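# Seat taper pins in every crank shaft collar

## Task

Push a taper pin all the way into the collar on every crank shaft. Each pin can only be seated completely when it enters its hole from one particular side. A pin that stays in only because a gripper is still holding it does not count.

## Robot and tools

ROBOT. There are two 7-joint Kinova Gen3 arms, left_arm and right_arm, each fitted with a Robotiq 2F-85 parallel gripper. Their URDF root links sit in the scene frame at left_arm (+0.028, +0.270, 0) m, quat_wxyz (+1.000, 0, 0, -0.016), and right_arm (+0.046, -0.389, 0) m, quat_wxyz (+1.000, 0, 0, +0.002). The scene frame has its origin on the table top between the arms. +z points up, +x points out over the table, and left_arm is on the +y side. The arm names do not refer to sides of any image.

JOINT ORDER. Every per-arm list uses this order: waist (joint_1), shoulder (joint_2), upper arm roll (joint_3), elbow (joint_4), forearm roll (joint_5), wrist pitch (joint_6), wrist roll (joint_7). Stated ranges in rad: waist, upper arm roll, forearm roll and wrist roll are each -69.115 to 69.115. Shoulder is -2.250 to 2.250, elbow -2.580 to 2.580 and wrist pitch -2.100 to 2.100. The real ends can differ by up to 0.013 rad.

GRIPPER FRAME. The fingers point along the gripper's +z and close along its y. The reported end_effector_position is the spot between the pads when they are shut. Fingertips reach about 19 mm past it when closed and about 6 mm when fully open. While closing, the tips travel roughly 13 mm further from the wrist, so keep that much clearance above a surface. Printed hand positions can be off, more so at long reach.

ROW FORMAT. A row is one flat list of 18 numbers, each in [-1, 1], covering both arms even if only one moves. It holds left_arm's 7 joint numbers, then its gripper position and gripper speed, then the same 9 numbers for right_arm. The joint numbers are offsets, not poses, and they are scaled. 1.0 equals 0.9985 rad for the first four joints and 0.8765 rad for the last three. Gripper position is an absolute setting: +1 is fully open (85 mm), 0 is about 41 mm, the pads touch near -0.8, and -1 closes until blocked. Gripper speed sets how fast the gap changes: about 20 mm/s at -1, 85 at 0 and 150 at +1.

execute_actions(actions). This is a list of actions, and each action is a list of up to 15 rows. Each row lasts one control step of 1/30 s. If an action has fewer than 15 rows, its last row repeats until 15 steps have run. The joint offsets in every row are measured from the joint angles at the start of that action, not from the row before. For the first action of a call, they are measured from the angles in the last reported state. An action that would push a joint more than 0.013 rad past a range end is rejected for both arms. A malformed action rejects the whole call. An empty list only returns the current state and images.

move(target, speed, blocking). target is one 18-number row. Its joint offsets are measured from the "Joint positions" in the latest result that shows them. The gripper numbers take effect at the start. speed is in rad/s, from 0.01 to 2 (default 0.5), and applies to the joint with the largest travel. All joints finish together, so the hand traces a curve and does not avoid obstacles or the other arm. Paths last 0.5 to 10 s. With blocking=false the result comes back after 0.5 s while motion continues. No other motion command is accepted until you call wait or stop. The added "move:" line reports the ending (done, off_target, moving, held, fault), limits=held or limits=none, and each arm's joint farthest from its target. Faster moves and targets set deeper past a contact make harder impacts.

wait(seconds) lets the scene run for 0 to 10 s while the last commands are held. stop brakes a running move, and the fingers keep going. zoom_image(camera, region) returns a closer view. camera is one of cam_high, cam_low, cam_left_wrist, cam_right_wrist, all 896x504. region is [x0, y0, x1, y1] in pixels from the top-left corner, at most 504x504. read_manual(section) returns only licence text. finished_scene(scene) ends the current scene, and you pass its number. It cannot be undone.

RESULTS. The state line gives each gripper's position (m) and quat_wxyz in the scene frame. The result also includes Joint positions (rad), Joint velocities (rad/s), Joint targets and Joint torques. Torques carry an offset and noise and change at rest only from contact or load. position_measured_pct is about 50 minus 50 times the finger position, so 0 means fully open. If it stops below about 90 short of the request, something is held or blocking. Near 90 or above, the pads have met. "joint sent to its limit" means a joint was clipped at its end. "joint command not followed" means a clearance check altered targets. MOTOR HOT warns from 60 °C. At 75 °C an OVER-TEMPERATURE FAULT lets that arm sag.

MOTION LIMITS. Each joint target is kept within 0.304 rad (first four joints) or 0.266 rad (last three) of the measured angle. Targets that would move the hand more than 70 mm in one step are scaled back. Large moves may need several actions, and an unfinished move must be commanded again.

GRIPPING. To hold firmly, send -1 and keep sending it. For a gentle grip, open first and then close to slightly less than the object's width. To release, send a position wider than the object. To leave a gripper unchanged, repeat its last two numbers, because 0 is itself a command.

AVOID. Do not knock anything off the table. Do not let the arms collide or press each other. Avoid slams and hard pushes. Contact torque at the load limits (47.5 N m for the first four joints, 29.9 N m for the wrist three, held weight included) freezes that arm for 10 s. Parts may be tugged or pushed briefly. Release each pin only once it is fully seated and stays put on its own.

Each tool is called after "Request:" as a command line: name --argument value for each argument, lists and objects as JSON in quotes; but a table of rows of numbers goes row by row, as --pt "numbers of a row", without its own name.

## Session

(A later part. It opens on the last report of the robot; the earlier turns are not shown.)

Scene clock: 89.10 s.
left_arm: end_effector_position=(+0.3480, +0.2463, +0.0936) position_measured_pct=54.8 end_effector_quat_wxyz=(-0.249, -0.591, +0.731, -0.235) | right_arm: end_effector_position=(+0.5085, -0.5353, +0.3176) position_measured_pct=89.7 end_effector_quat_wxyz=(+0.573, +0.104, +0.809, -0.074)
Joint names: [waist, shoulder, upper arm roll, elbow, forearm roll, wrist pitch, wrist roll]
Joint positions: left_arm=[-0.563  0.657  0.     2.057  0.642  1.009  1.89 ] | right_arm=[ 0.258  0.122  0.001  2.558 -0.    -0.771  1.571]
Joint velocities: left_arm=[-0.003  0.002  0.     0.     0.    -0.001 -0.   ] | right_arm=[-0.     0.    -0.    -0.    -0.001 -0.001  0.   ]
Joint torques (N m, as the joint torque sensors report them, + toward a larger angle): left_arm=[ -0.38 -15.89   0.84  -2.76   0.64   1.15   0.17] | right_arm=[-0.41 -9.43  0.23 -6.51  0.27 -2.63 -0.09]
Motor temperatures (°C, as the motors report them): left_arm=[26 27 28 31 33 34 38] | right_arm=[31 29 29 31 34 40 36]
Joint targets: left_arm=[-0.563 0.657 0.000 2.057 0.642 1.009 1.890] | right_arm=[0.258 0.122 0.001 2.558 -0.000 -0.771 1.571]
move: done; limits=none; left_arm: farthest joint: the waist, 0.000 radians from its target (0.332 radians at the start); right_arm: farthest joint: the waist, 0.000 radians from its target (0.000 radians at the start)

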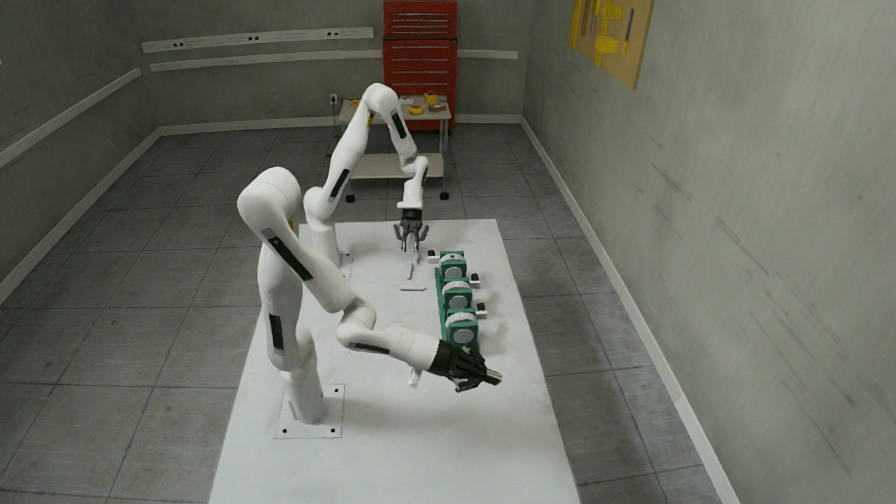

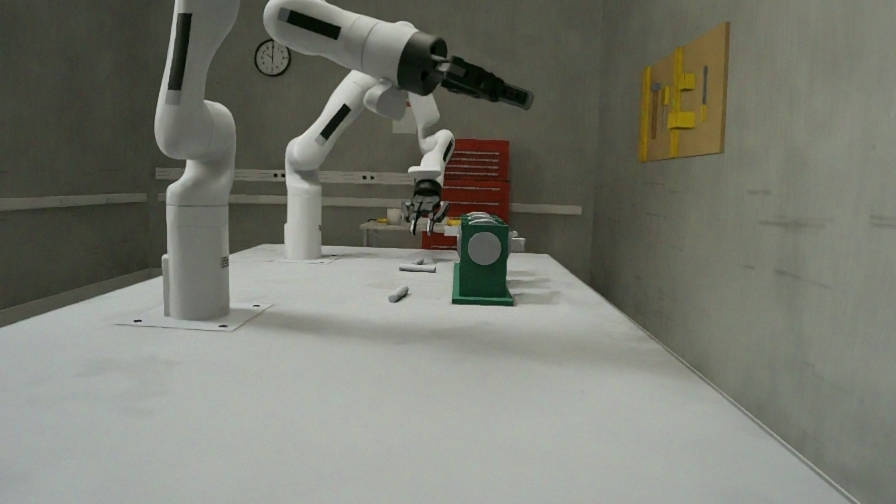

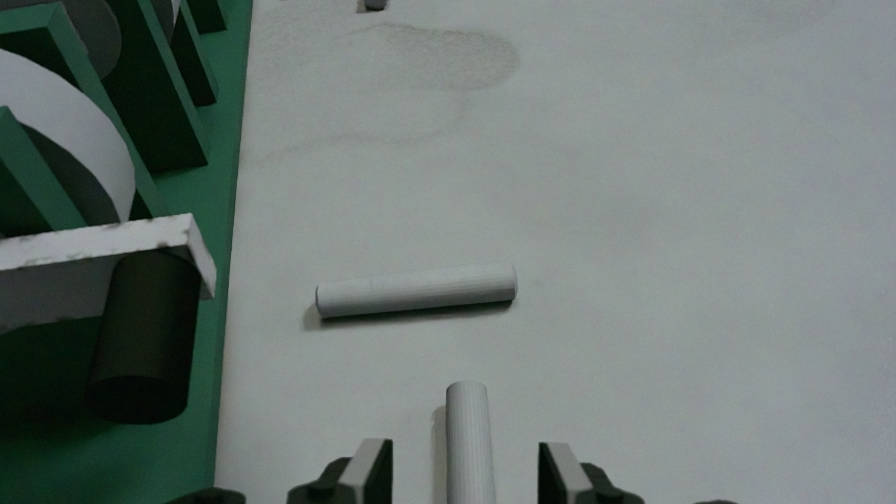

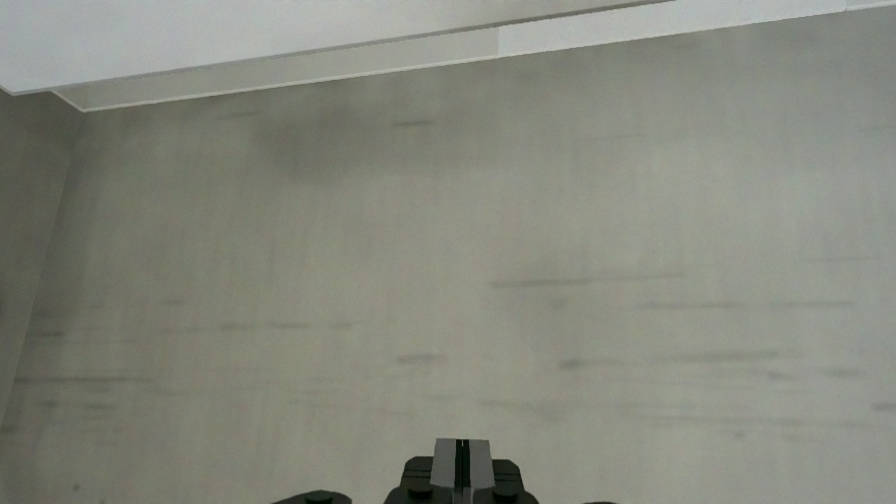

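Request:
move --target '[0,0.1793,0,0.0067,0.098,-0.1646,-0.078,-0.1,0, 0,0,0,0,0,0,0,-0.8,0]' --speed 0.4

Request:
move --target '[0,0,0,0,0,0,0,-1,0, 0,0,0,0,0,0,0,-0.8,0]'

Scene clock: 90.27 s.
left_arm: end_effector_position=(+0.3481, +0.2465, +0.0234) position_measured_pct=54.8 end_effector_quat_wxyz=(-0.257, -0.618, +0.707, -0.225) | right_arm: end_effector_position=(+0.5085, -0.5353, +0.3176) position_measured_pct=89.7 end_effector_quat_wxyz=(+0.573, +0.104, +0.809, -0.074)
Joint names: [waist, shoulder, upper arm roll, elbow, forearm roll, wrist pitch, wrist roll]
Joint positions: left_arm=[-0.563  0.836  0.     2.064  0.728  0.865  1.821] | right_arm=[ 0.258  0.122  0.001  2.558 -0.    -0.771  1.571]
Joint velocities: left_arm=[-0.     0.002  0.003  0.     0.     0.    -0.   ] | right_arm=[-0.    -0.001  0.001 -0.001 -0.    -0.    -0.   ]
Joint torques (N m, as the joint torque sensors report them, + toward a larger angle): left_arm=[ -0.27 -16.66   0.81  -0.69   0.37   1.63  -0.31] | right_arm=[-0.07 -9.71  0.48 -6.11  0.17 -2.35 -0.09]
Motor temperatures (°C, as the motors report them): left_arm=[26 27 28 31 33 34 38] | right_arm=[31 29 29 31 34 40 36]
Joint targets: left_arm=[-0.563 0.836 0.000 2.064 0.728 0.865 1.821] | right_arm=[0.258 0.122 0.001 2.558 -0.000 -0.771 1.571]
move: done; limits=none; left_arm: farthest joint: the waist, 0.000 radians from its target (0.000 radians at the start); right_arm: farthest joint: the waist, 0.000 radians from its target (0.000 radians at the start)

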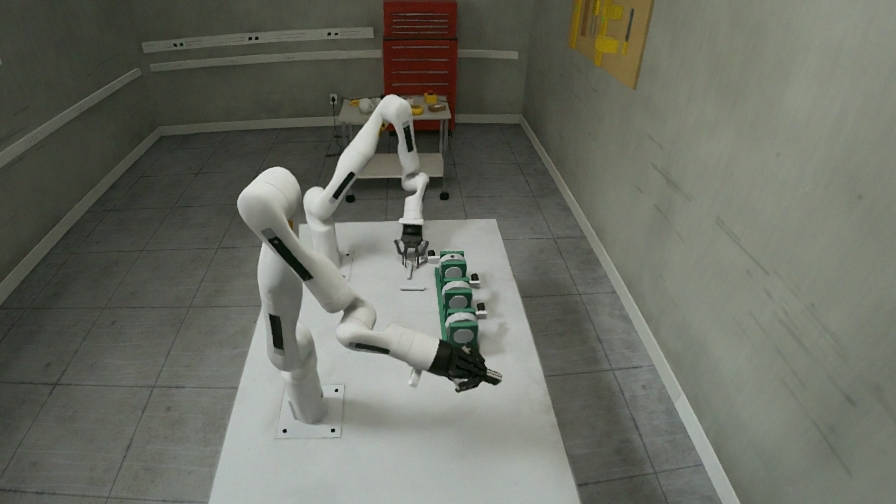

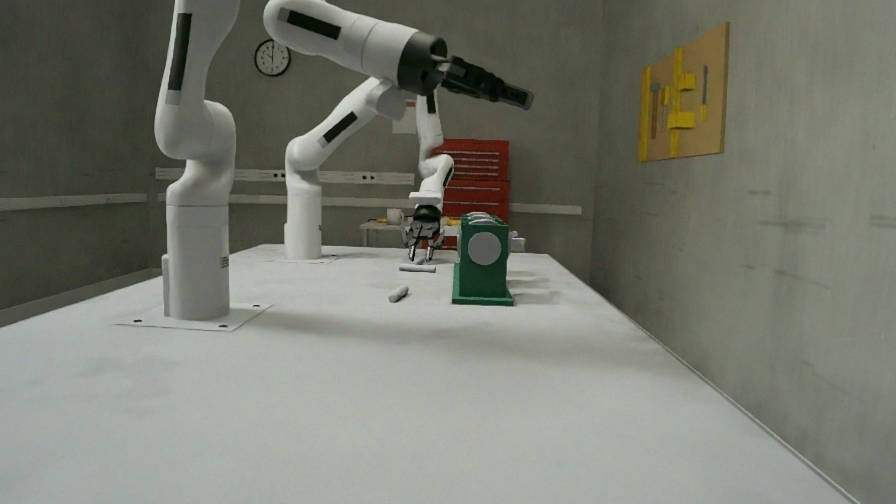

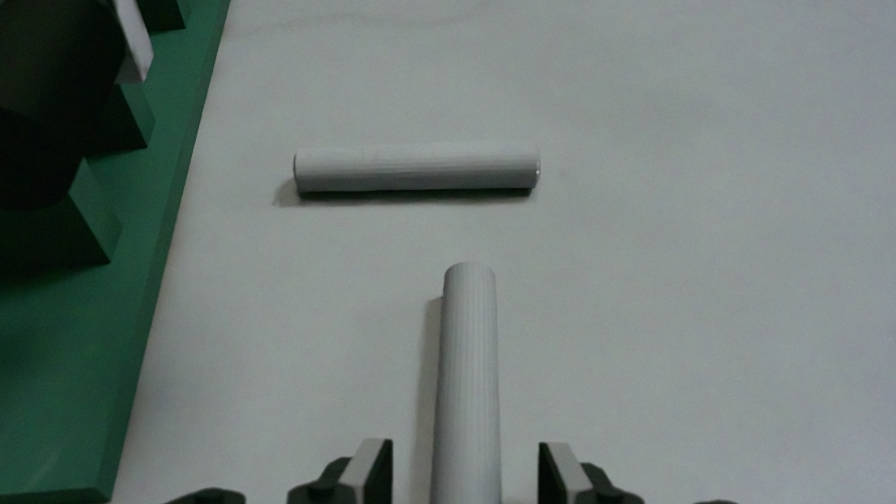

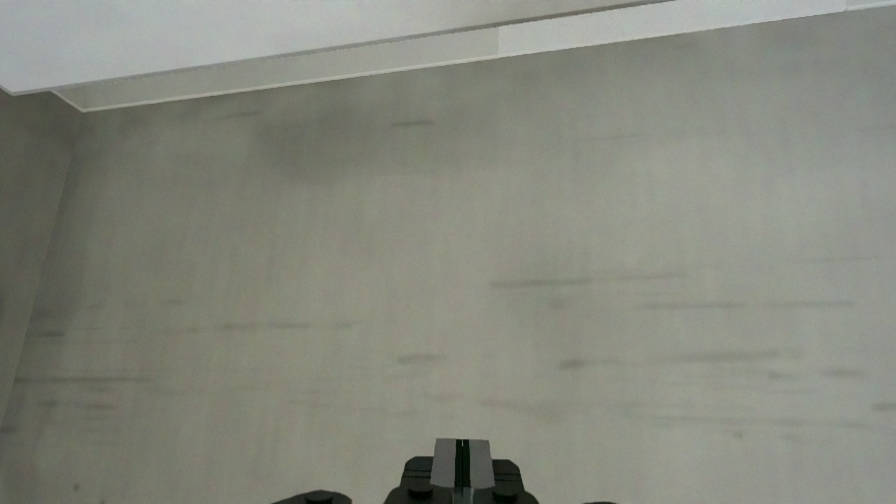

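Scene clock: 90.83 s.
left_arm: end_effector_position=(+0.3481, +0.2467, +0.0237) position_measured_pct=77.8 end_effector_quat_wxyz=(-0.257, -0.618, +0.707, -0.225) | right_arm: end_effector_position=(+0.5085, -0.5353, +0.3176) position_measured_pct=89.7 end_effector_quat_wxyz=(+0.573, +0.104, +0.809, -0.074)
Joint names: [waist, shoulder, upper arm roll, elbow, forearm roll, wrist pitch, wrist roll]
Joint positions: left_arm=[-0.564  0.835  0.     2.064  0.727  0.865  1.821] | right_arm=[ 0.258  0.122  0.001  2.558 -0.    -0.771  1.571]
Joint velocities: left_arm=[ 0.    -0.    -0.001 -0.    -0.    -0.001 -0.   ] | right_arm=[-0.     0.001  0.     0.001  0.     0.    -0.   ]
Joint torques (N m, as the joint torque sensors report them, + toward a larger angle): left_arm=[  0.26 -15.67   1.23  -1.63   0.36   1.38  -0.24] | right_arm=[-0.11 -9.62  0.42 -6.4  -0.04 -2.36 -0.28]
Motor temperatures (°C, as the motors report them): left_arm=[26 27 28 31 33 34 38] | right_arm=[31 29 29 31 34 40 36]
Joint targets: left_arm=[-0.563 0.836 0.000 2.064 0.728 0.865 1.821] | right_arm=[0.258 0.122 0.001 2.558 -0.000 -0.771 1.571]
move: done; limits=none; left_arm: farthest joint: the waist, 0.001 radians from its target (0.000 radians at the start); right_arm: farthest joint: the waist, 0.000 radians from its target (0.000 radians at the start)

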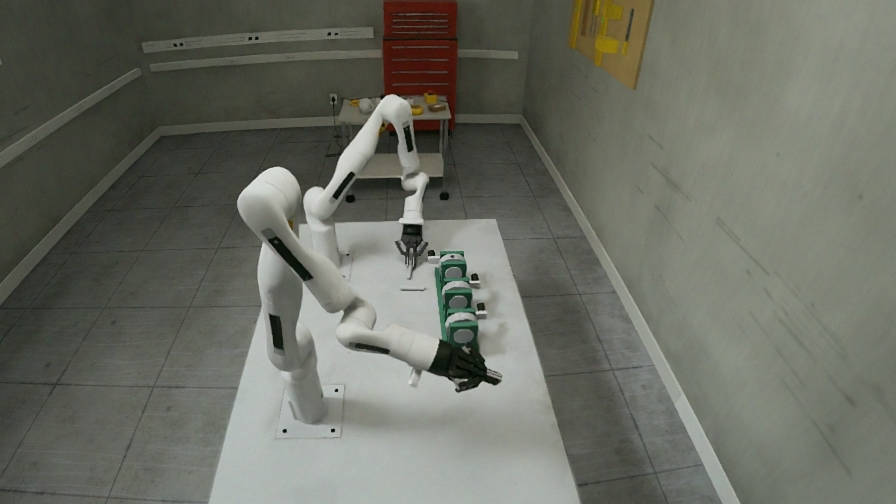

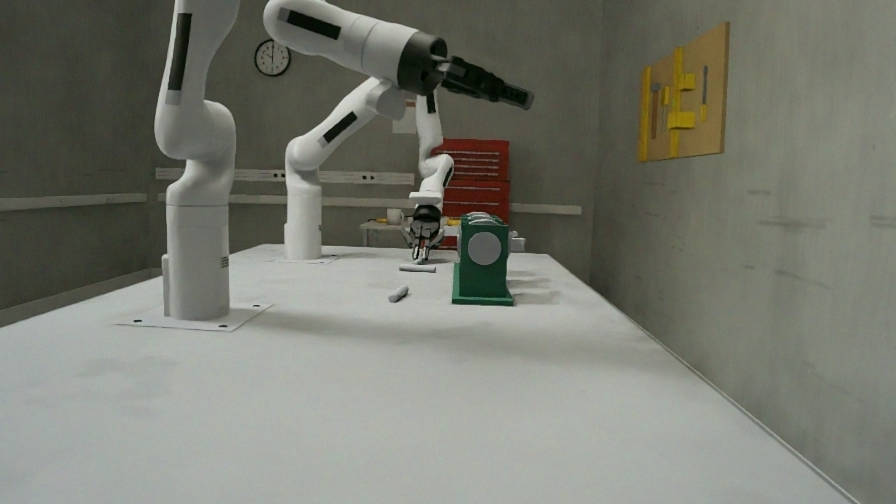

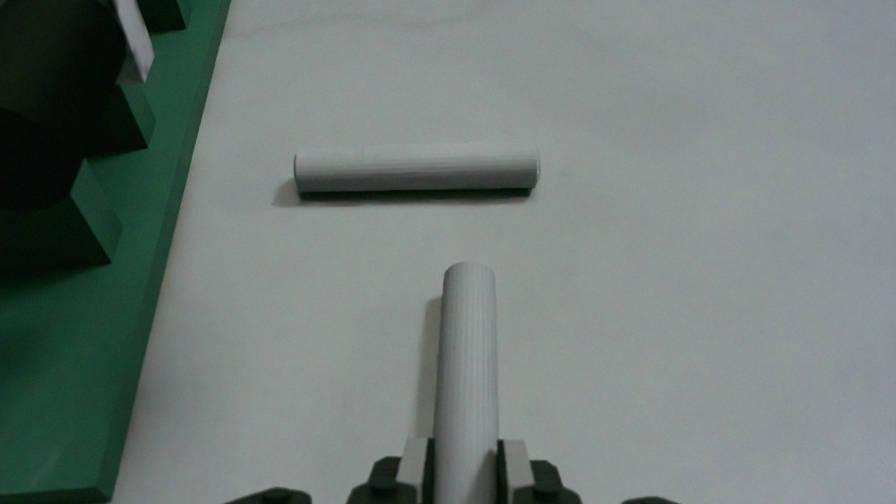

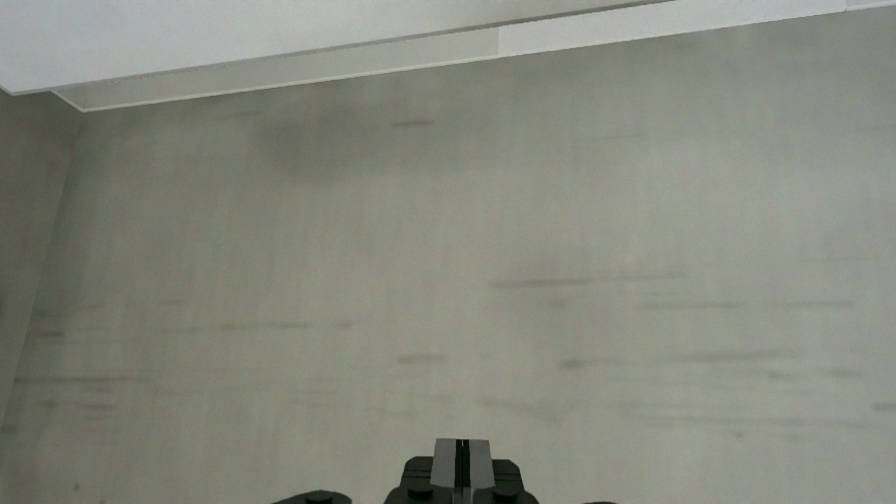

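Request:
move --target '[0,-0.836,0,0,-0.8294,-0.29,-0.285,-1,0, 0,0,0,0,0,0,0,-0.8,0]' --speed 1.0

Scene clock: 93.43 s.
left_arm: end_effector_position=(+0.4000, +0.4598, +0.2786) position_measured_pct=77.8 end_effector_quat_wxyz=(+0.223, -0.256, +0.939, +0.060) | right_arm: end_effector_position=(+0.5085, -0.5353, +0.3176) position_measured_pct=89.7 end_effector_quat_wxyz=(+0.573, +0.104, +0.809, -0.074)
Joint names: [waist, shoulder, upper arm roll, elbow, forearm roll, wrist pitch, wrist roll]
Joint positions: left_arm=[-0.564  0.001  0.     2.064  0.     0.611  1.571] | right_arm=[ 0.258  0.122  0.001  2.558 -0.    -0.771  1.571]
Joint velocities: left_arm=[ 0.    -0.003 -0.    -0.    -0.     0.001 -0.   ] | right_arm=[ 0.    -0.001 -0.001  0.001 -0.    -0.001  0.   ]
Joint torques (N m, as the joint torque sensors report them, + toward a larger angle): left_arm=[-0.07 -9.65 -0.25 -9.97 -0.07 -1.66 -0.27] | right_arm=[-0.15 -9.61  0.24 -6.85  0.1  -2.72  0.26]
Motor temperatures (°C, as the motors report them): left_arm=[26 27 28 31 33 34 38] | right_arm=[31 29 29 31 34 40 36]
Joint targets: left_arm=[-0.564 0.000 0.000 2.064 0.000 0.611 1.571] | right_arm=[0.258 0.122 0.001 2.558 -0.000 -0.771 1.571]
move: done; limits=none; left_arm: farthest joint: the waist, 0.000 radians from its target (0.000 radians at the start); right_arm: farthest joint: the waist, 0.000 radians from its target (0.000 radians at the start)

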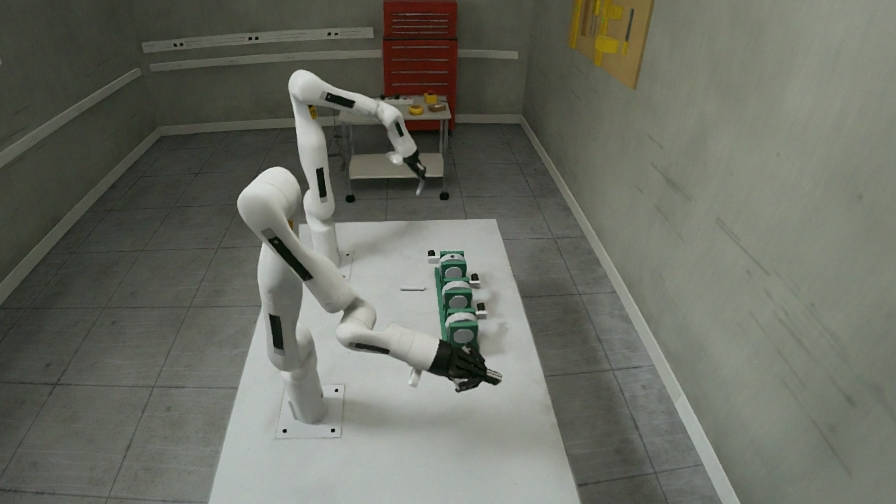

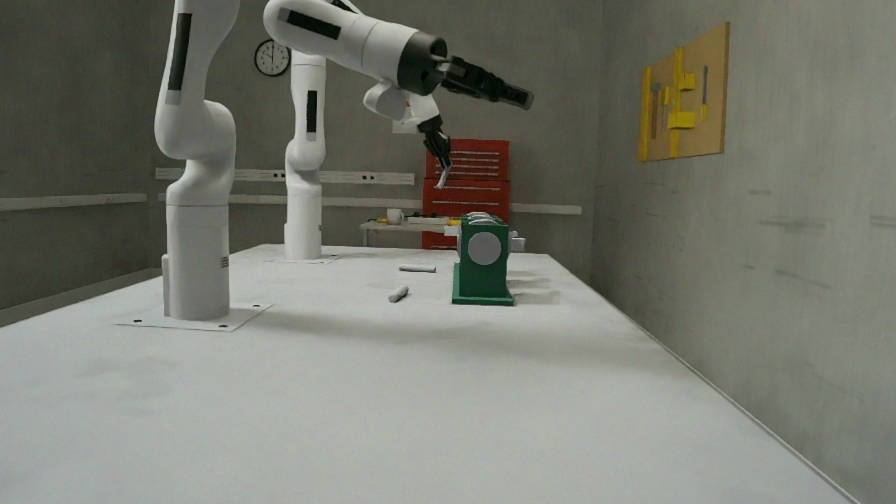

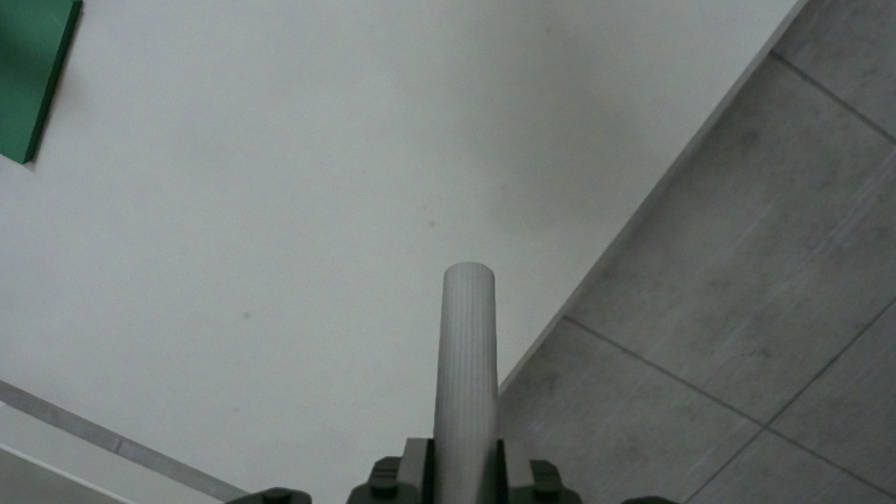

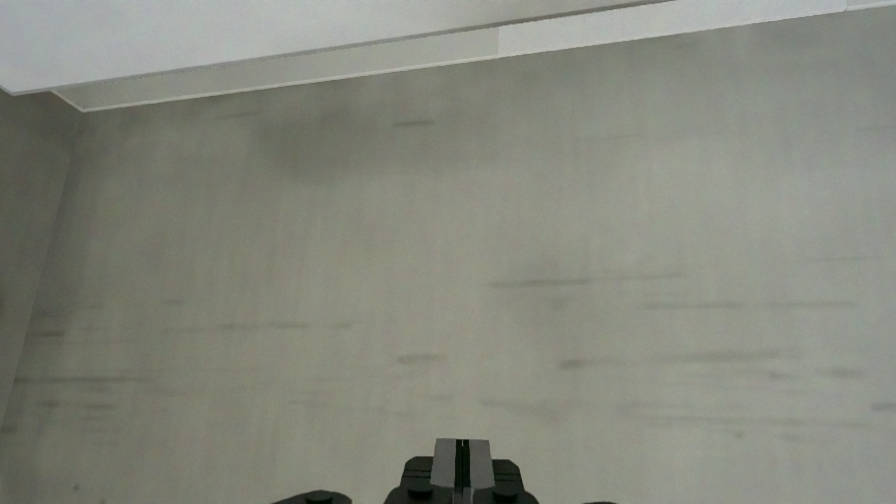

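Request:
move --target '[0.799,0.119,0,0.331,0,-0.9875,0,-1,0, 0,0,0,0,0,0,0,-0.8,0]' --speed 1.1

Request:
zoom_image --camera "cam_low" --region '[420,120,560,260]'

Scene clock: 95.30 s.
left_arm: end_effector_position=(+0.4796, +0.1209, +0.2505) position_measured_pct=77.8 end_effector_quat_wxyz=(+0.423, +0.120, +0.896, -0.057) | right_arm: end_effector_position=(+0.5085, -0.5353, +0.3176) position_measured_pct=89.7 end_effector_quat_wxyz=(+0.573, +0.104, +0.809, -0.074)
Joint names: [waist, shoulder, upper arm roll, elbow, forearm roll, wrist pitch, wrist roll]
Joint positions: left_arm=[ 0.234  0.119  0.     2.394  0.    -0.254  1.571] | right_arm=[ 0.258  0.122  0.001  2.558 -0.    -0.771  1.571]
Joint velocities: left_arm=[ 0.003  0.001  0.001 -0.     0.     0.    -0.   ] | right_arm=[-0.     0.001  0.     0.002 -0.     0.     0.   ]
Joint torques (N m, as the joint torque sensors report them, + toward a larger angle): left_arm=[ -0.26 -11.14  -0.43  -8.9   -0.55  -2.73  -0.17] | right_arm=[-0.04 -9.66  0.6  -6.69  0.25 -2.47 -0.06]
Motor temperatures (°C, as the motors report them): left_arm=[26 27 28 31 33 34 38] | right_arm=[31 29 29 31 34 40 36]
Joint targets: left_arm=[0.234 0.119 0.000 2.394 0.000 -0.254 1.571] | right_arm=[0.258 0.122 0.001 2.558 -0.000 -0.771 1.571]
move: done; limits=none; left_arm: farthest joint: the shoulder, 0.001 radians from its target (0.120 radians at the start); right_arm: farthest joint: the waist, 0.000 radians from its target (0.000 radians at the start)

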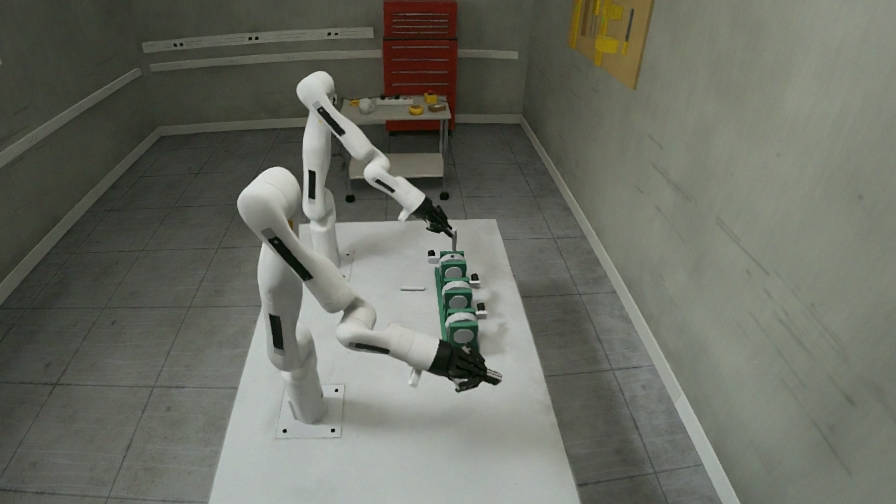

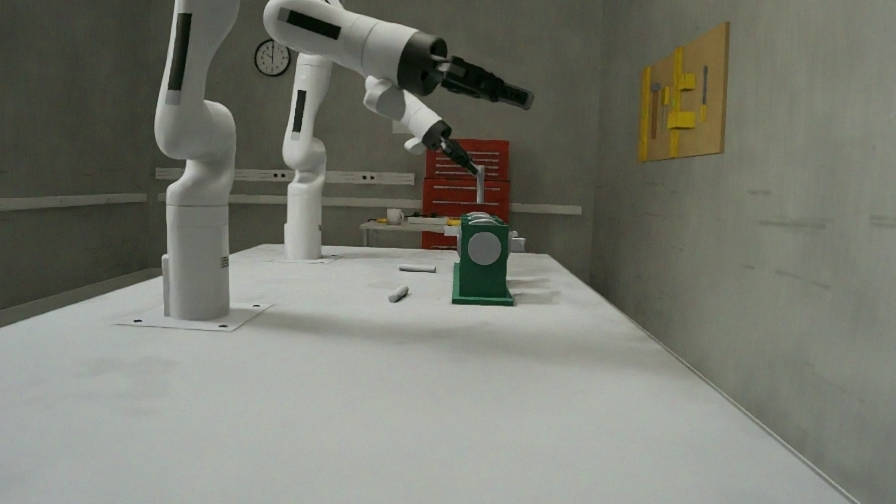

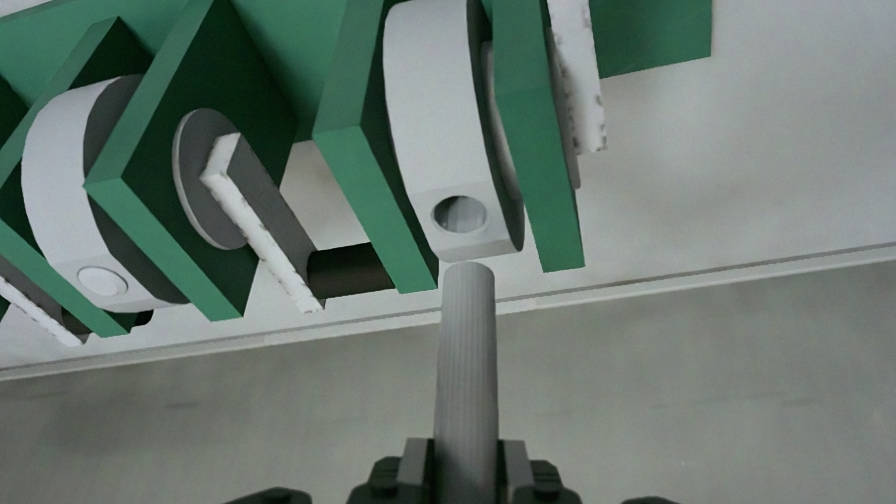

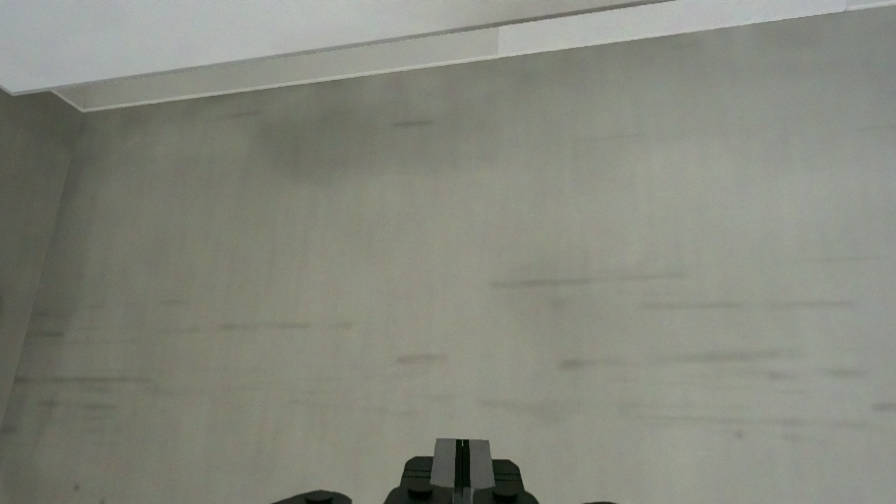

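Region (420, 120, 560, 260) of cam_low's 896x504 image, scaled by 3.600, with more detail than that image has.

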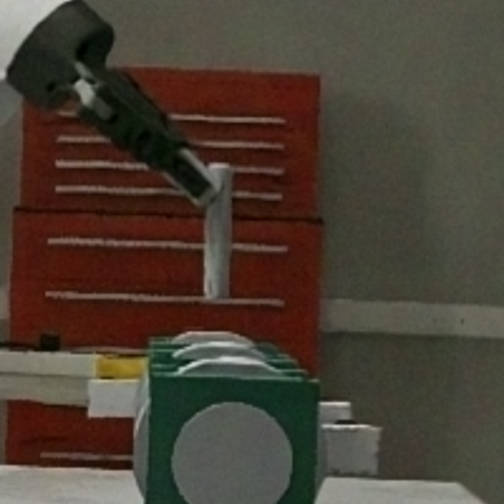

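Request:
move --target '[0.008,0.0468,0,0.0335,0,-0.0916,0,-1,0, 0,0,0,0,0,0,0,-0.8,0]' --speed 0.2

Request:
zoom_image --camera "cam_left_wrist" --region '[370,170,570,370]'

Request:
zoom_image --camera "cam_low" --region '[450,170,510,230]'

Scene clock: 96.47 s.
left_arm: end_effector_position=(+0.4770, +0.1177, +0.2339) position_measured_pct=77.8 end_effector_quat_wxyz=(+0.423, +0.123, +0.896, -0.059) | right_arm: end_effector_position=(+0.5085, -0.5353, +0.3176) position_measured_pct=89.7 end_effector_quat_wxyz=(+0.573, +0.104, +0.809, -0.074)
Joint names: [waist, shoulder, upper arm roll, elbow, forearm roll, wrist pitch, wrist roll]
Joint positions: left_arm=[ 0.242  0.166  0.     2.428  0.    -0.335  1.571] | right_arm=[ 0.258  0.122  0.001  2.558 -0.    -0.771  1.571]
Joint velocities: left_arm=[ 0.001  0.002  0.001 -0.     0.    -0.     0.   ] | right_arm=[-0.  0.  0. -0. -0.  0.  0.]
Joint torques (N m, as the joint torque sensors report them, + toward a larger angle): left_arm=[  0.14 -11.93  -0.08  -7.77  -0.08  -2.97  -0.23] | right_arm=[-0.18 -9.54  0.22 -6.5  -0.03 -2.38 -0.12]
Motor temperatures (°C, as the motors report them): left_arm=[26 27 28 31 33 34 38] | right_arm=[31 29 29 31 34 40 36]
Joint targets: left_arm=[0.242 0.166 0.000 2.428 0.000 -0.335 1.571] | right_arm=[0.258 0.122 0.001 2.558 -0.000 -0.771 1.571]
move: done; limits=none; left_arm: farthest joint: the waist, 0.000 radians from its target (0.008 radians at the start); right_arm: farthest joint: the waist, 0.000 radians from its target (0.000 radians at the start)

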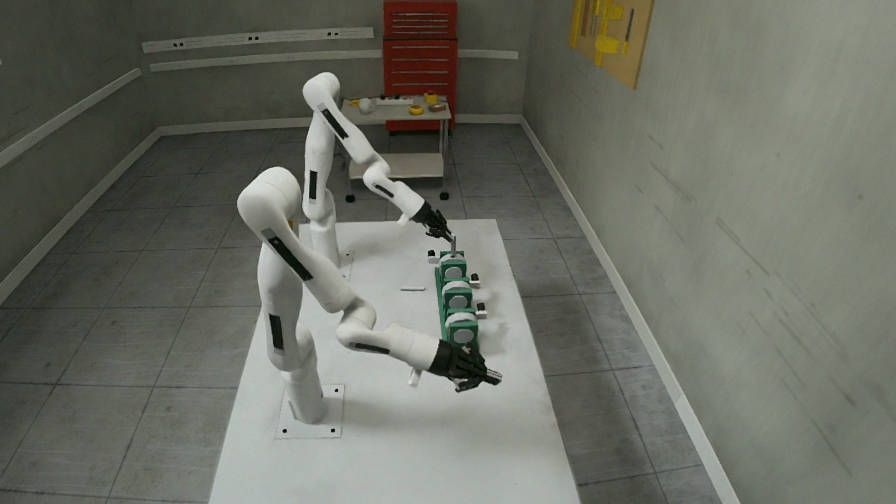

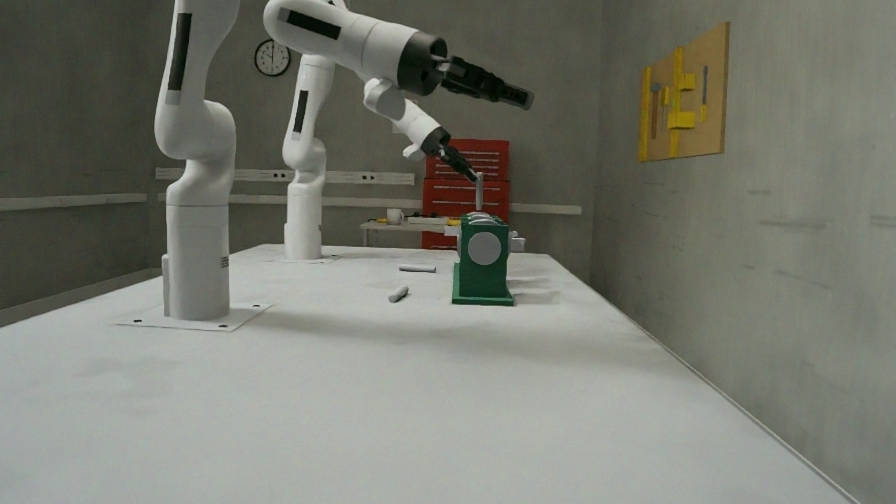

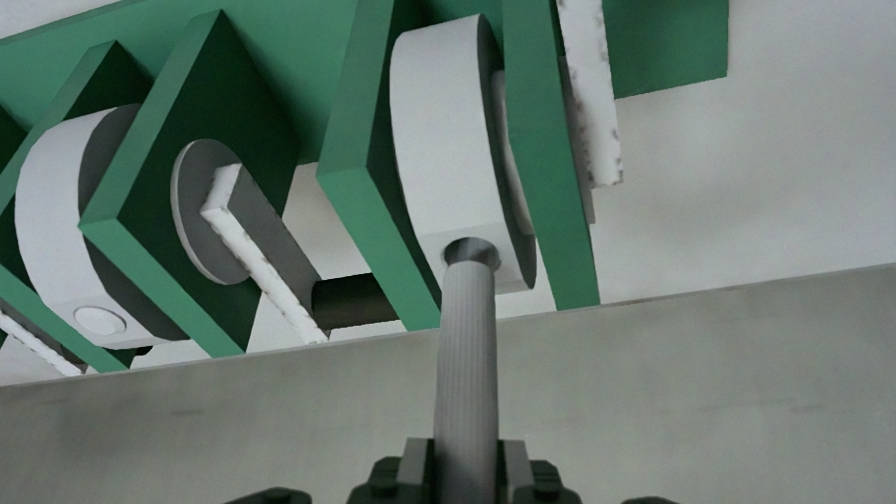

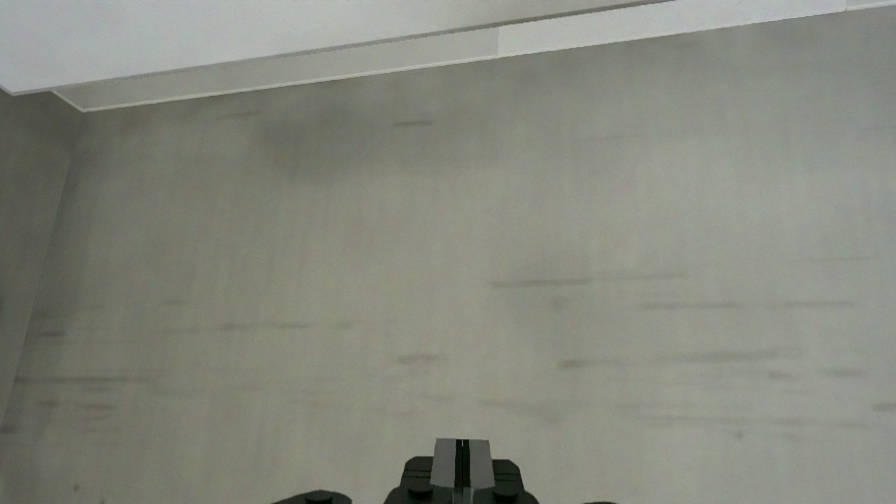

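Region (370, 170, 570, 370) of cam_left_wrist's 896x504 image, scaled by 2.520.

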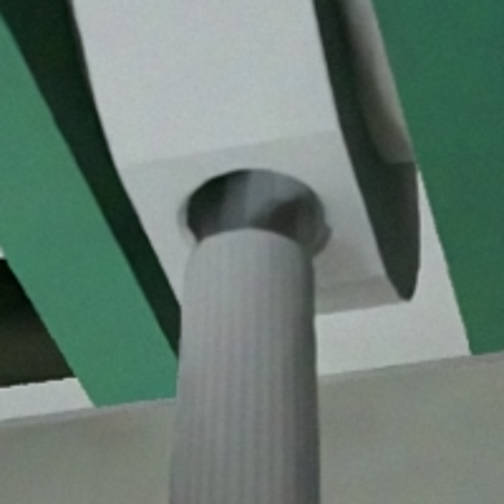

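Region (450, 170, 510, 230) of cam_low's 896x504 image, scaled by 8.400, with more detail than that image has.

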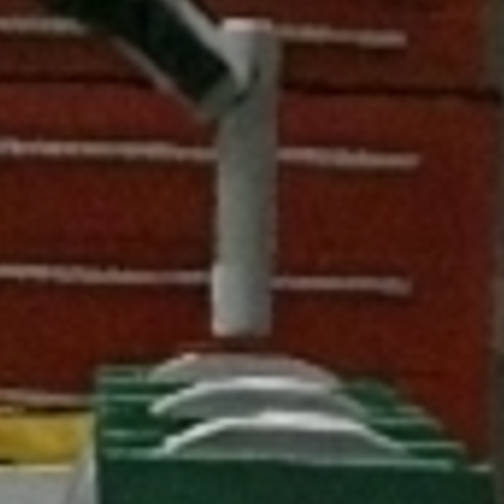

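Request:
move --target '[-0.0015,0.0632,0,0.0313,0,-0.1078,0,-1,0, 0,0,0,0,0,0,0,-0.8,0]' --speed 0.15

Scene clock: 97.77 s.
left_arm: end_effector_position=(+0.4773, +0.1184, +0.2146) position_measured_pct=77.8 end_effector_quat_wxyz=(+0.423, +0.123, +0.896, -0.058) | right_arm: end_effector_position=(+0.5085, -0.5353, +0.3176) position_measured_pct=89.7 end_effector_quat_wxyz=(+0.573, +0.104, +0.809, -0.074)
Joint names: [waist, shoulder, upper arm roll, elbow, forearm roll, wrist pitch, wrist roll]
Joint positions: left_arm=[ 0.24   0.229  0.     2.459  0.    -0.429  1.571] | right_arm=[ 0.258  0.122  0.001  2.558 -0.    -0.771  1.571]
Joint velocities: left_arm=[ 0.     0.003  0.    -0.001  0.    -0.002 -0.   ] | right_arm=[ 0.     0.001  0.    -0.001  0.    -0.    -0.   ]
Joint torques (N m, as the joint torque sensors report them, + toward a larger angle): left_arm=[ -0.68 -11.77   0.    -7.26  -0.11  -2.73  -0.28] | right_arm=[ 0.02 -9.29  0.43 -6.39  0.17 -2.51 -0.07]
Motor temperatures (°C, as the motors report them): left_arm=[26 27 28 31 33 34 38] | right_arm=[31 29 29 31 34 40 36]
Joint targets: left_arm=[0.240 0.229 0.000 2.459 0.000 -0.429 1.571] | right_arm=[0.258 0.122 0.001 2.558 -0.000 -0.771 1.571]
move: done; limits=none; left_arm: farthest joint: the shoulder, 0.001 radians from its target (0.063 radians at the start); right_arm: farthest joint: the waist, 0.000 radians from its target (0.000 radians at the start)

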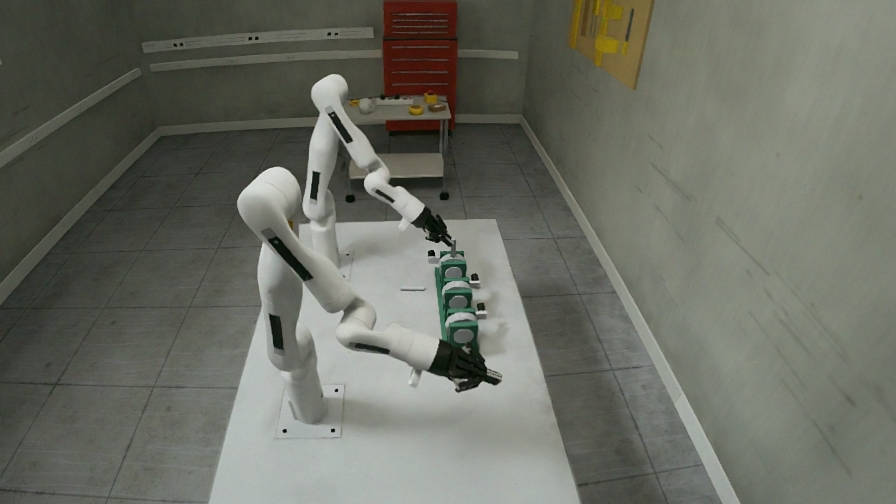

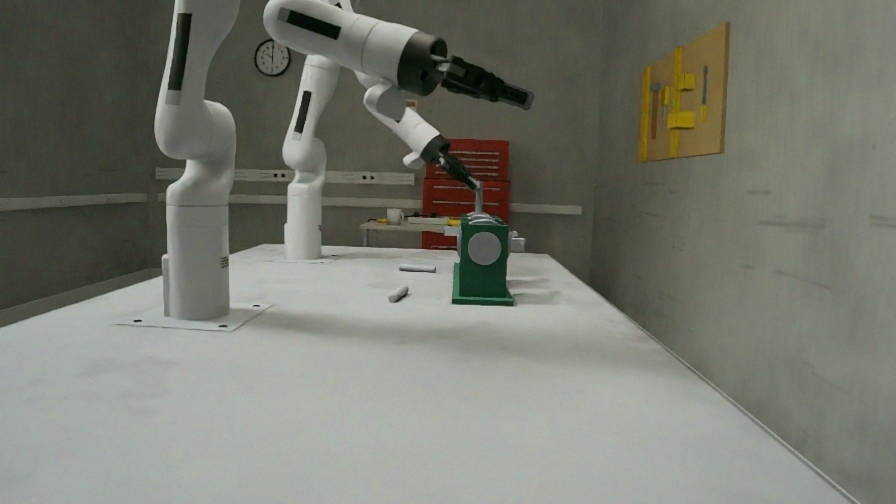

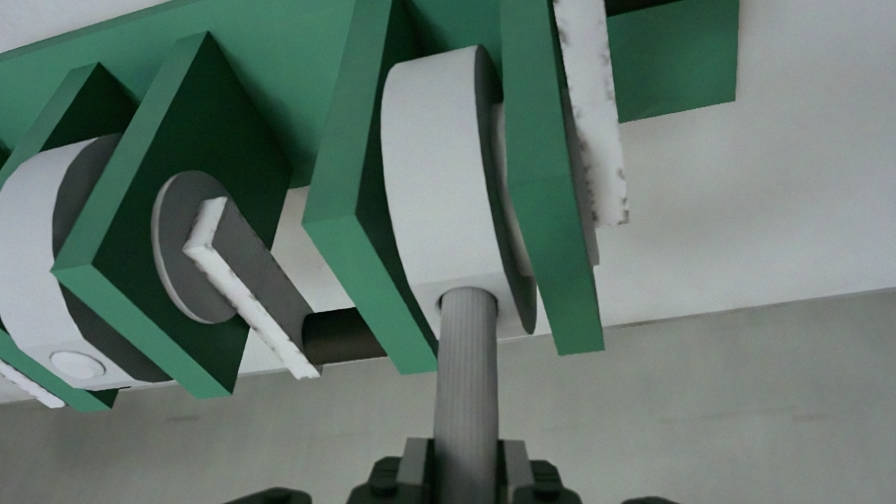

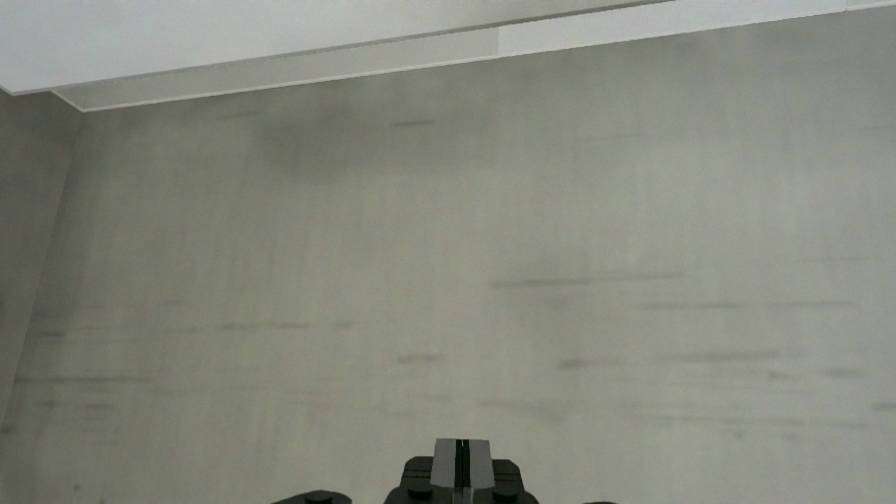

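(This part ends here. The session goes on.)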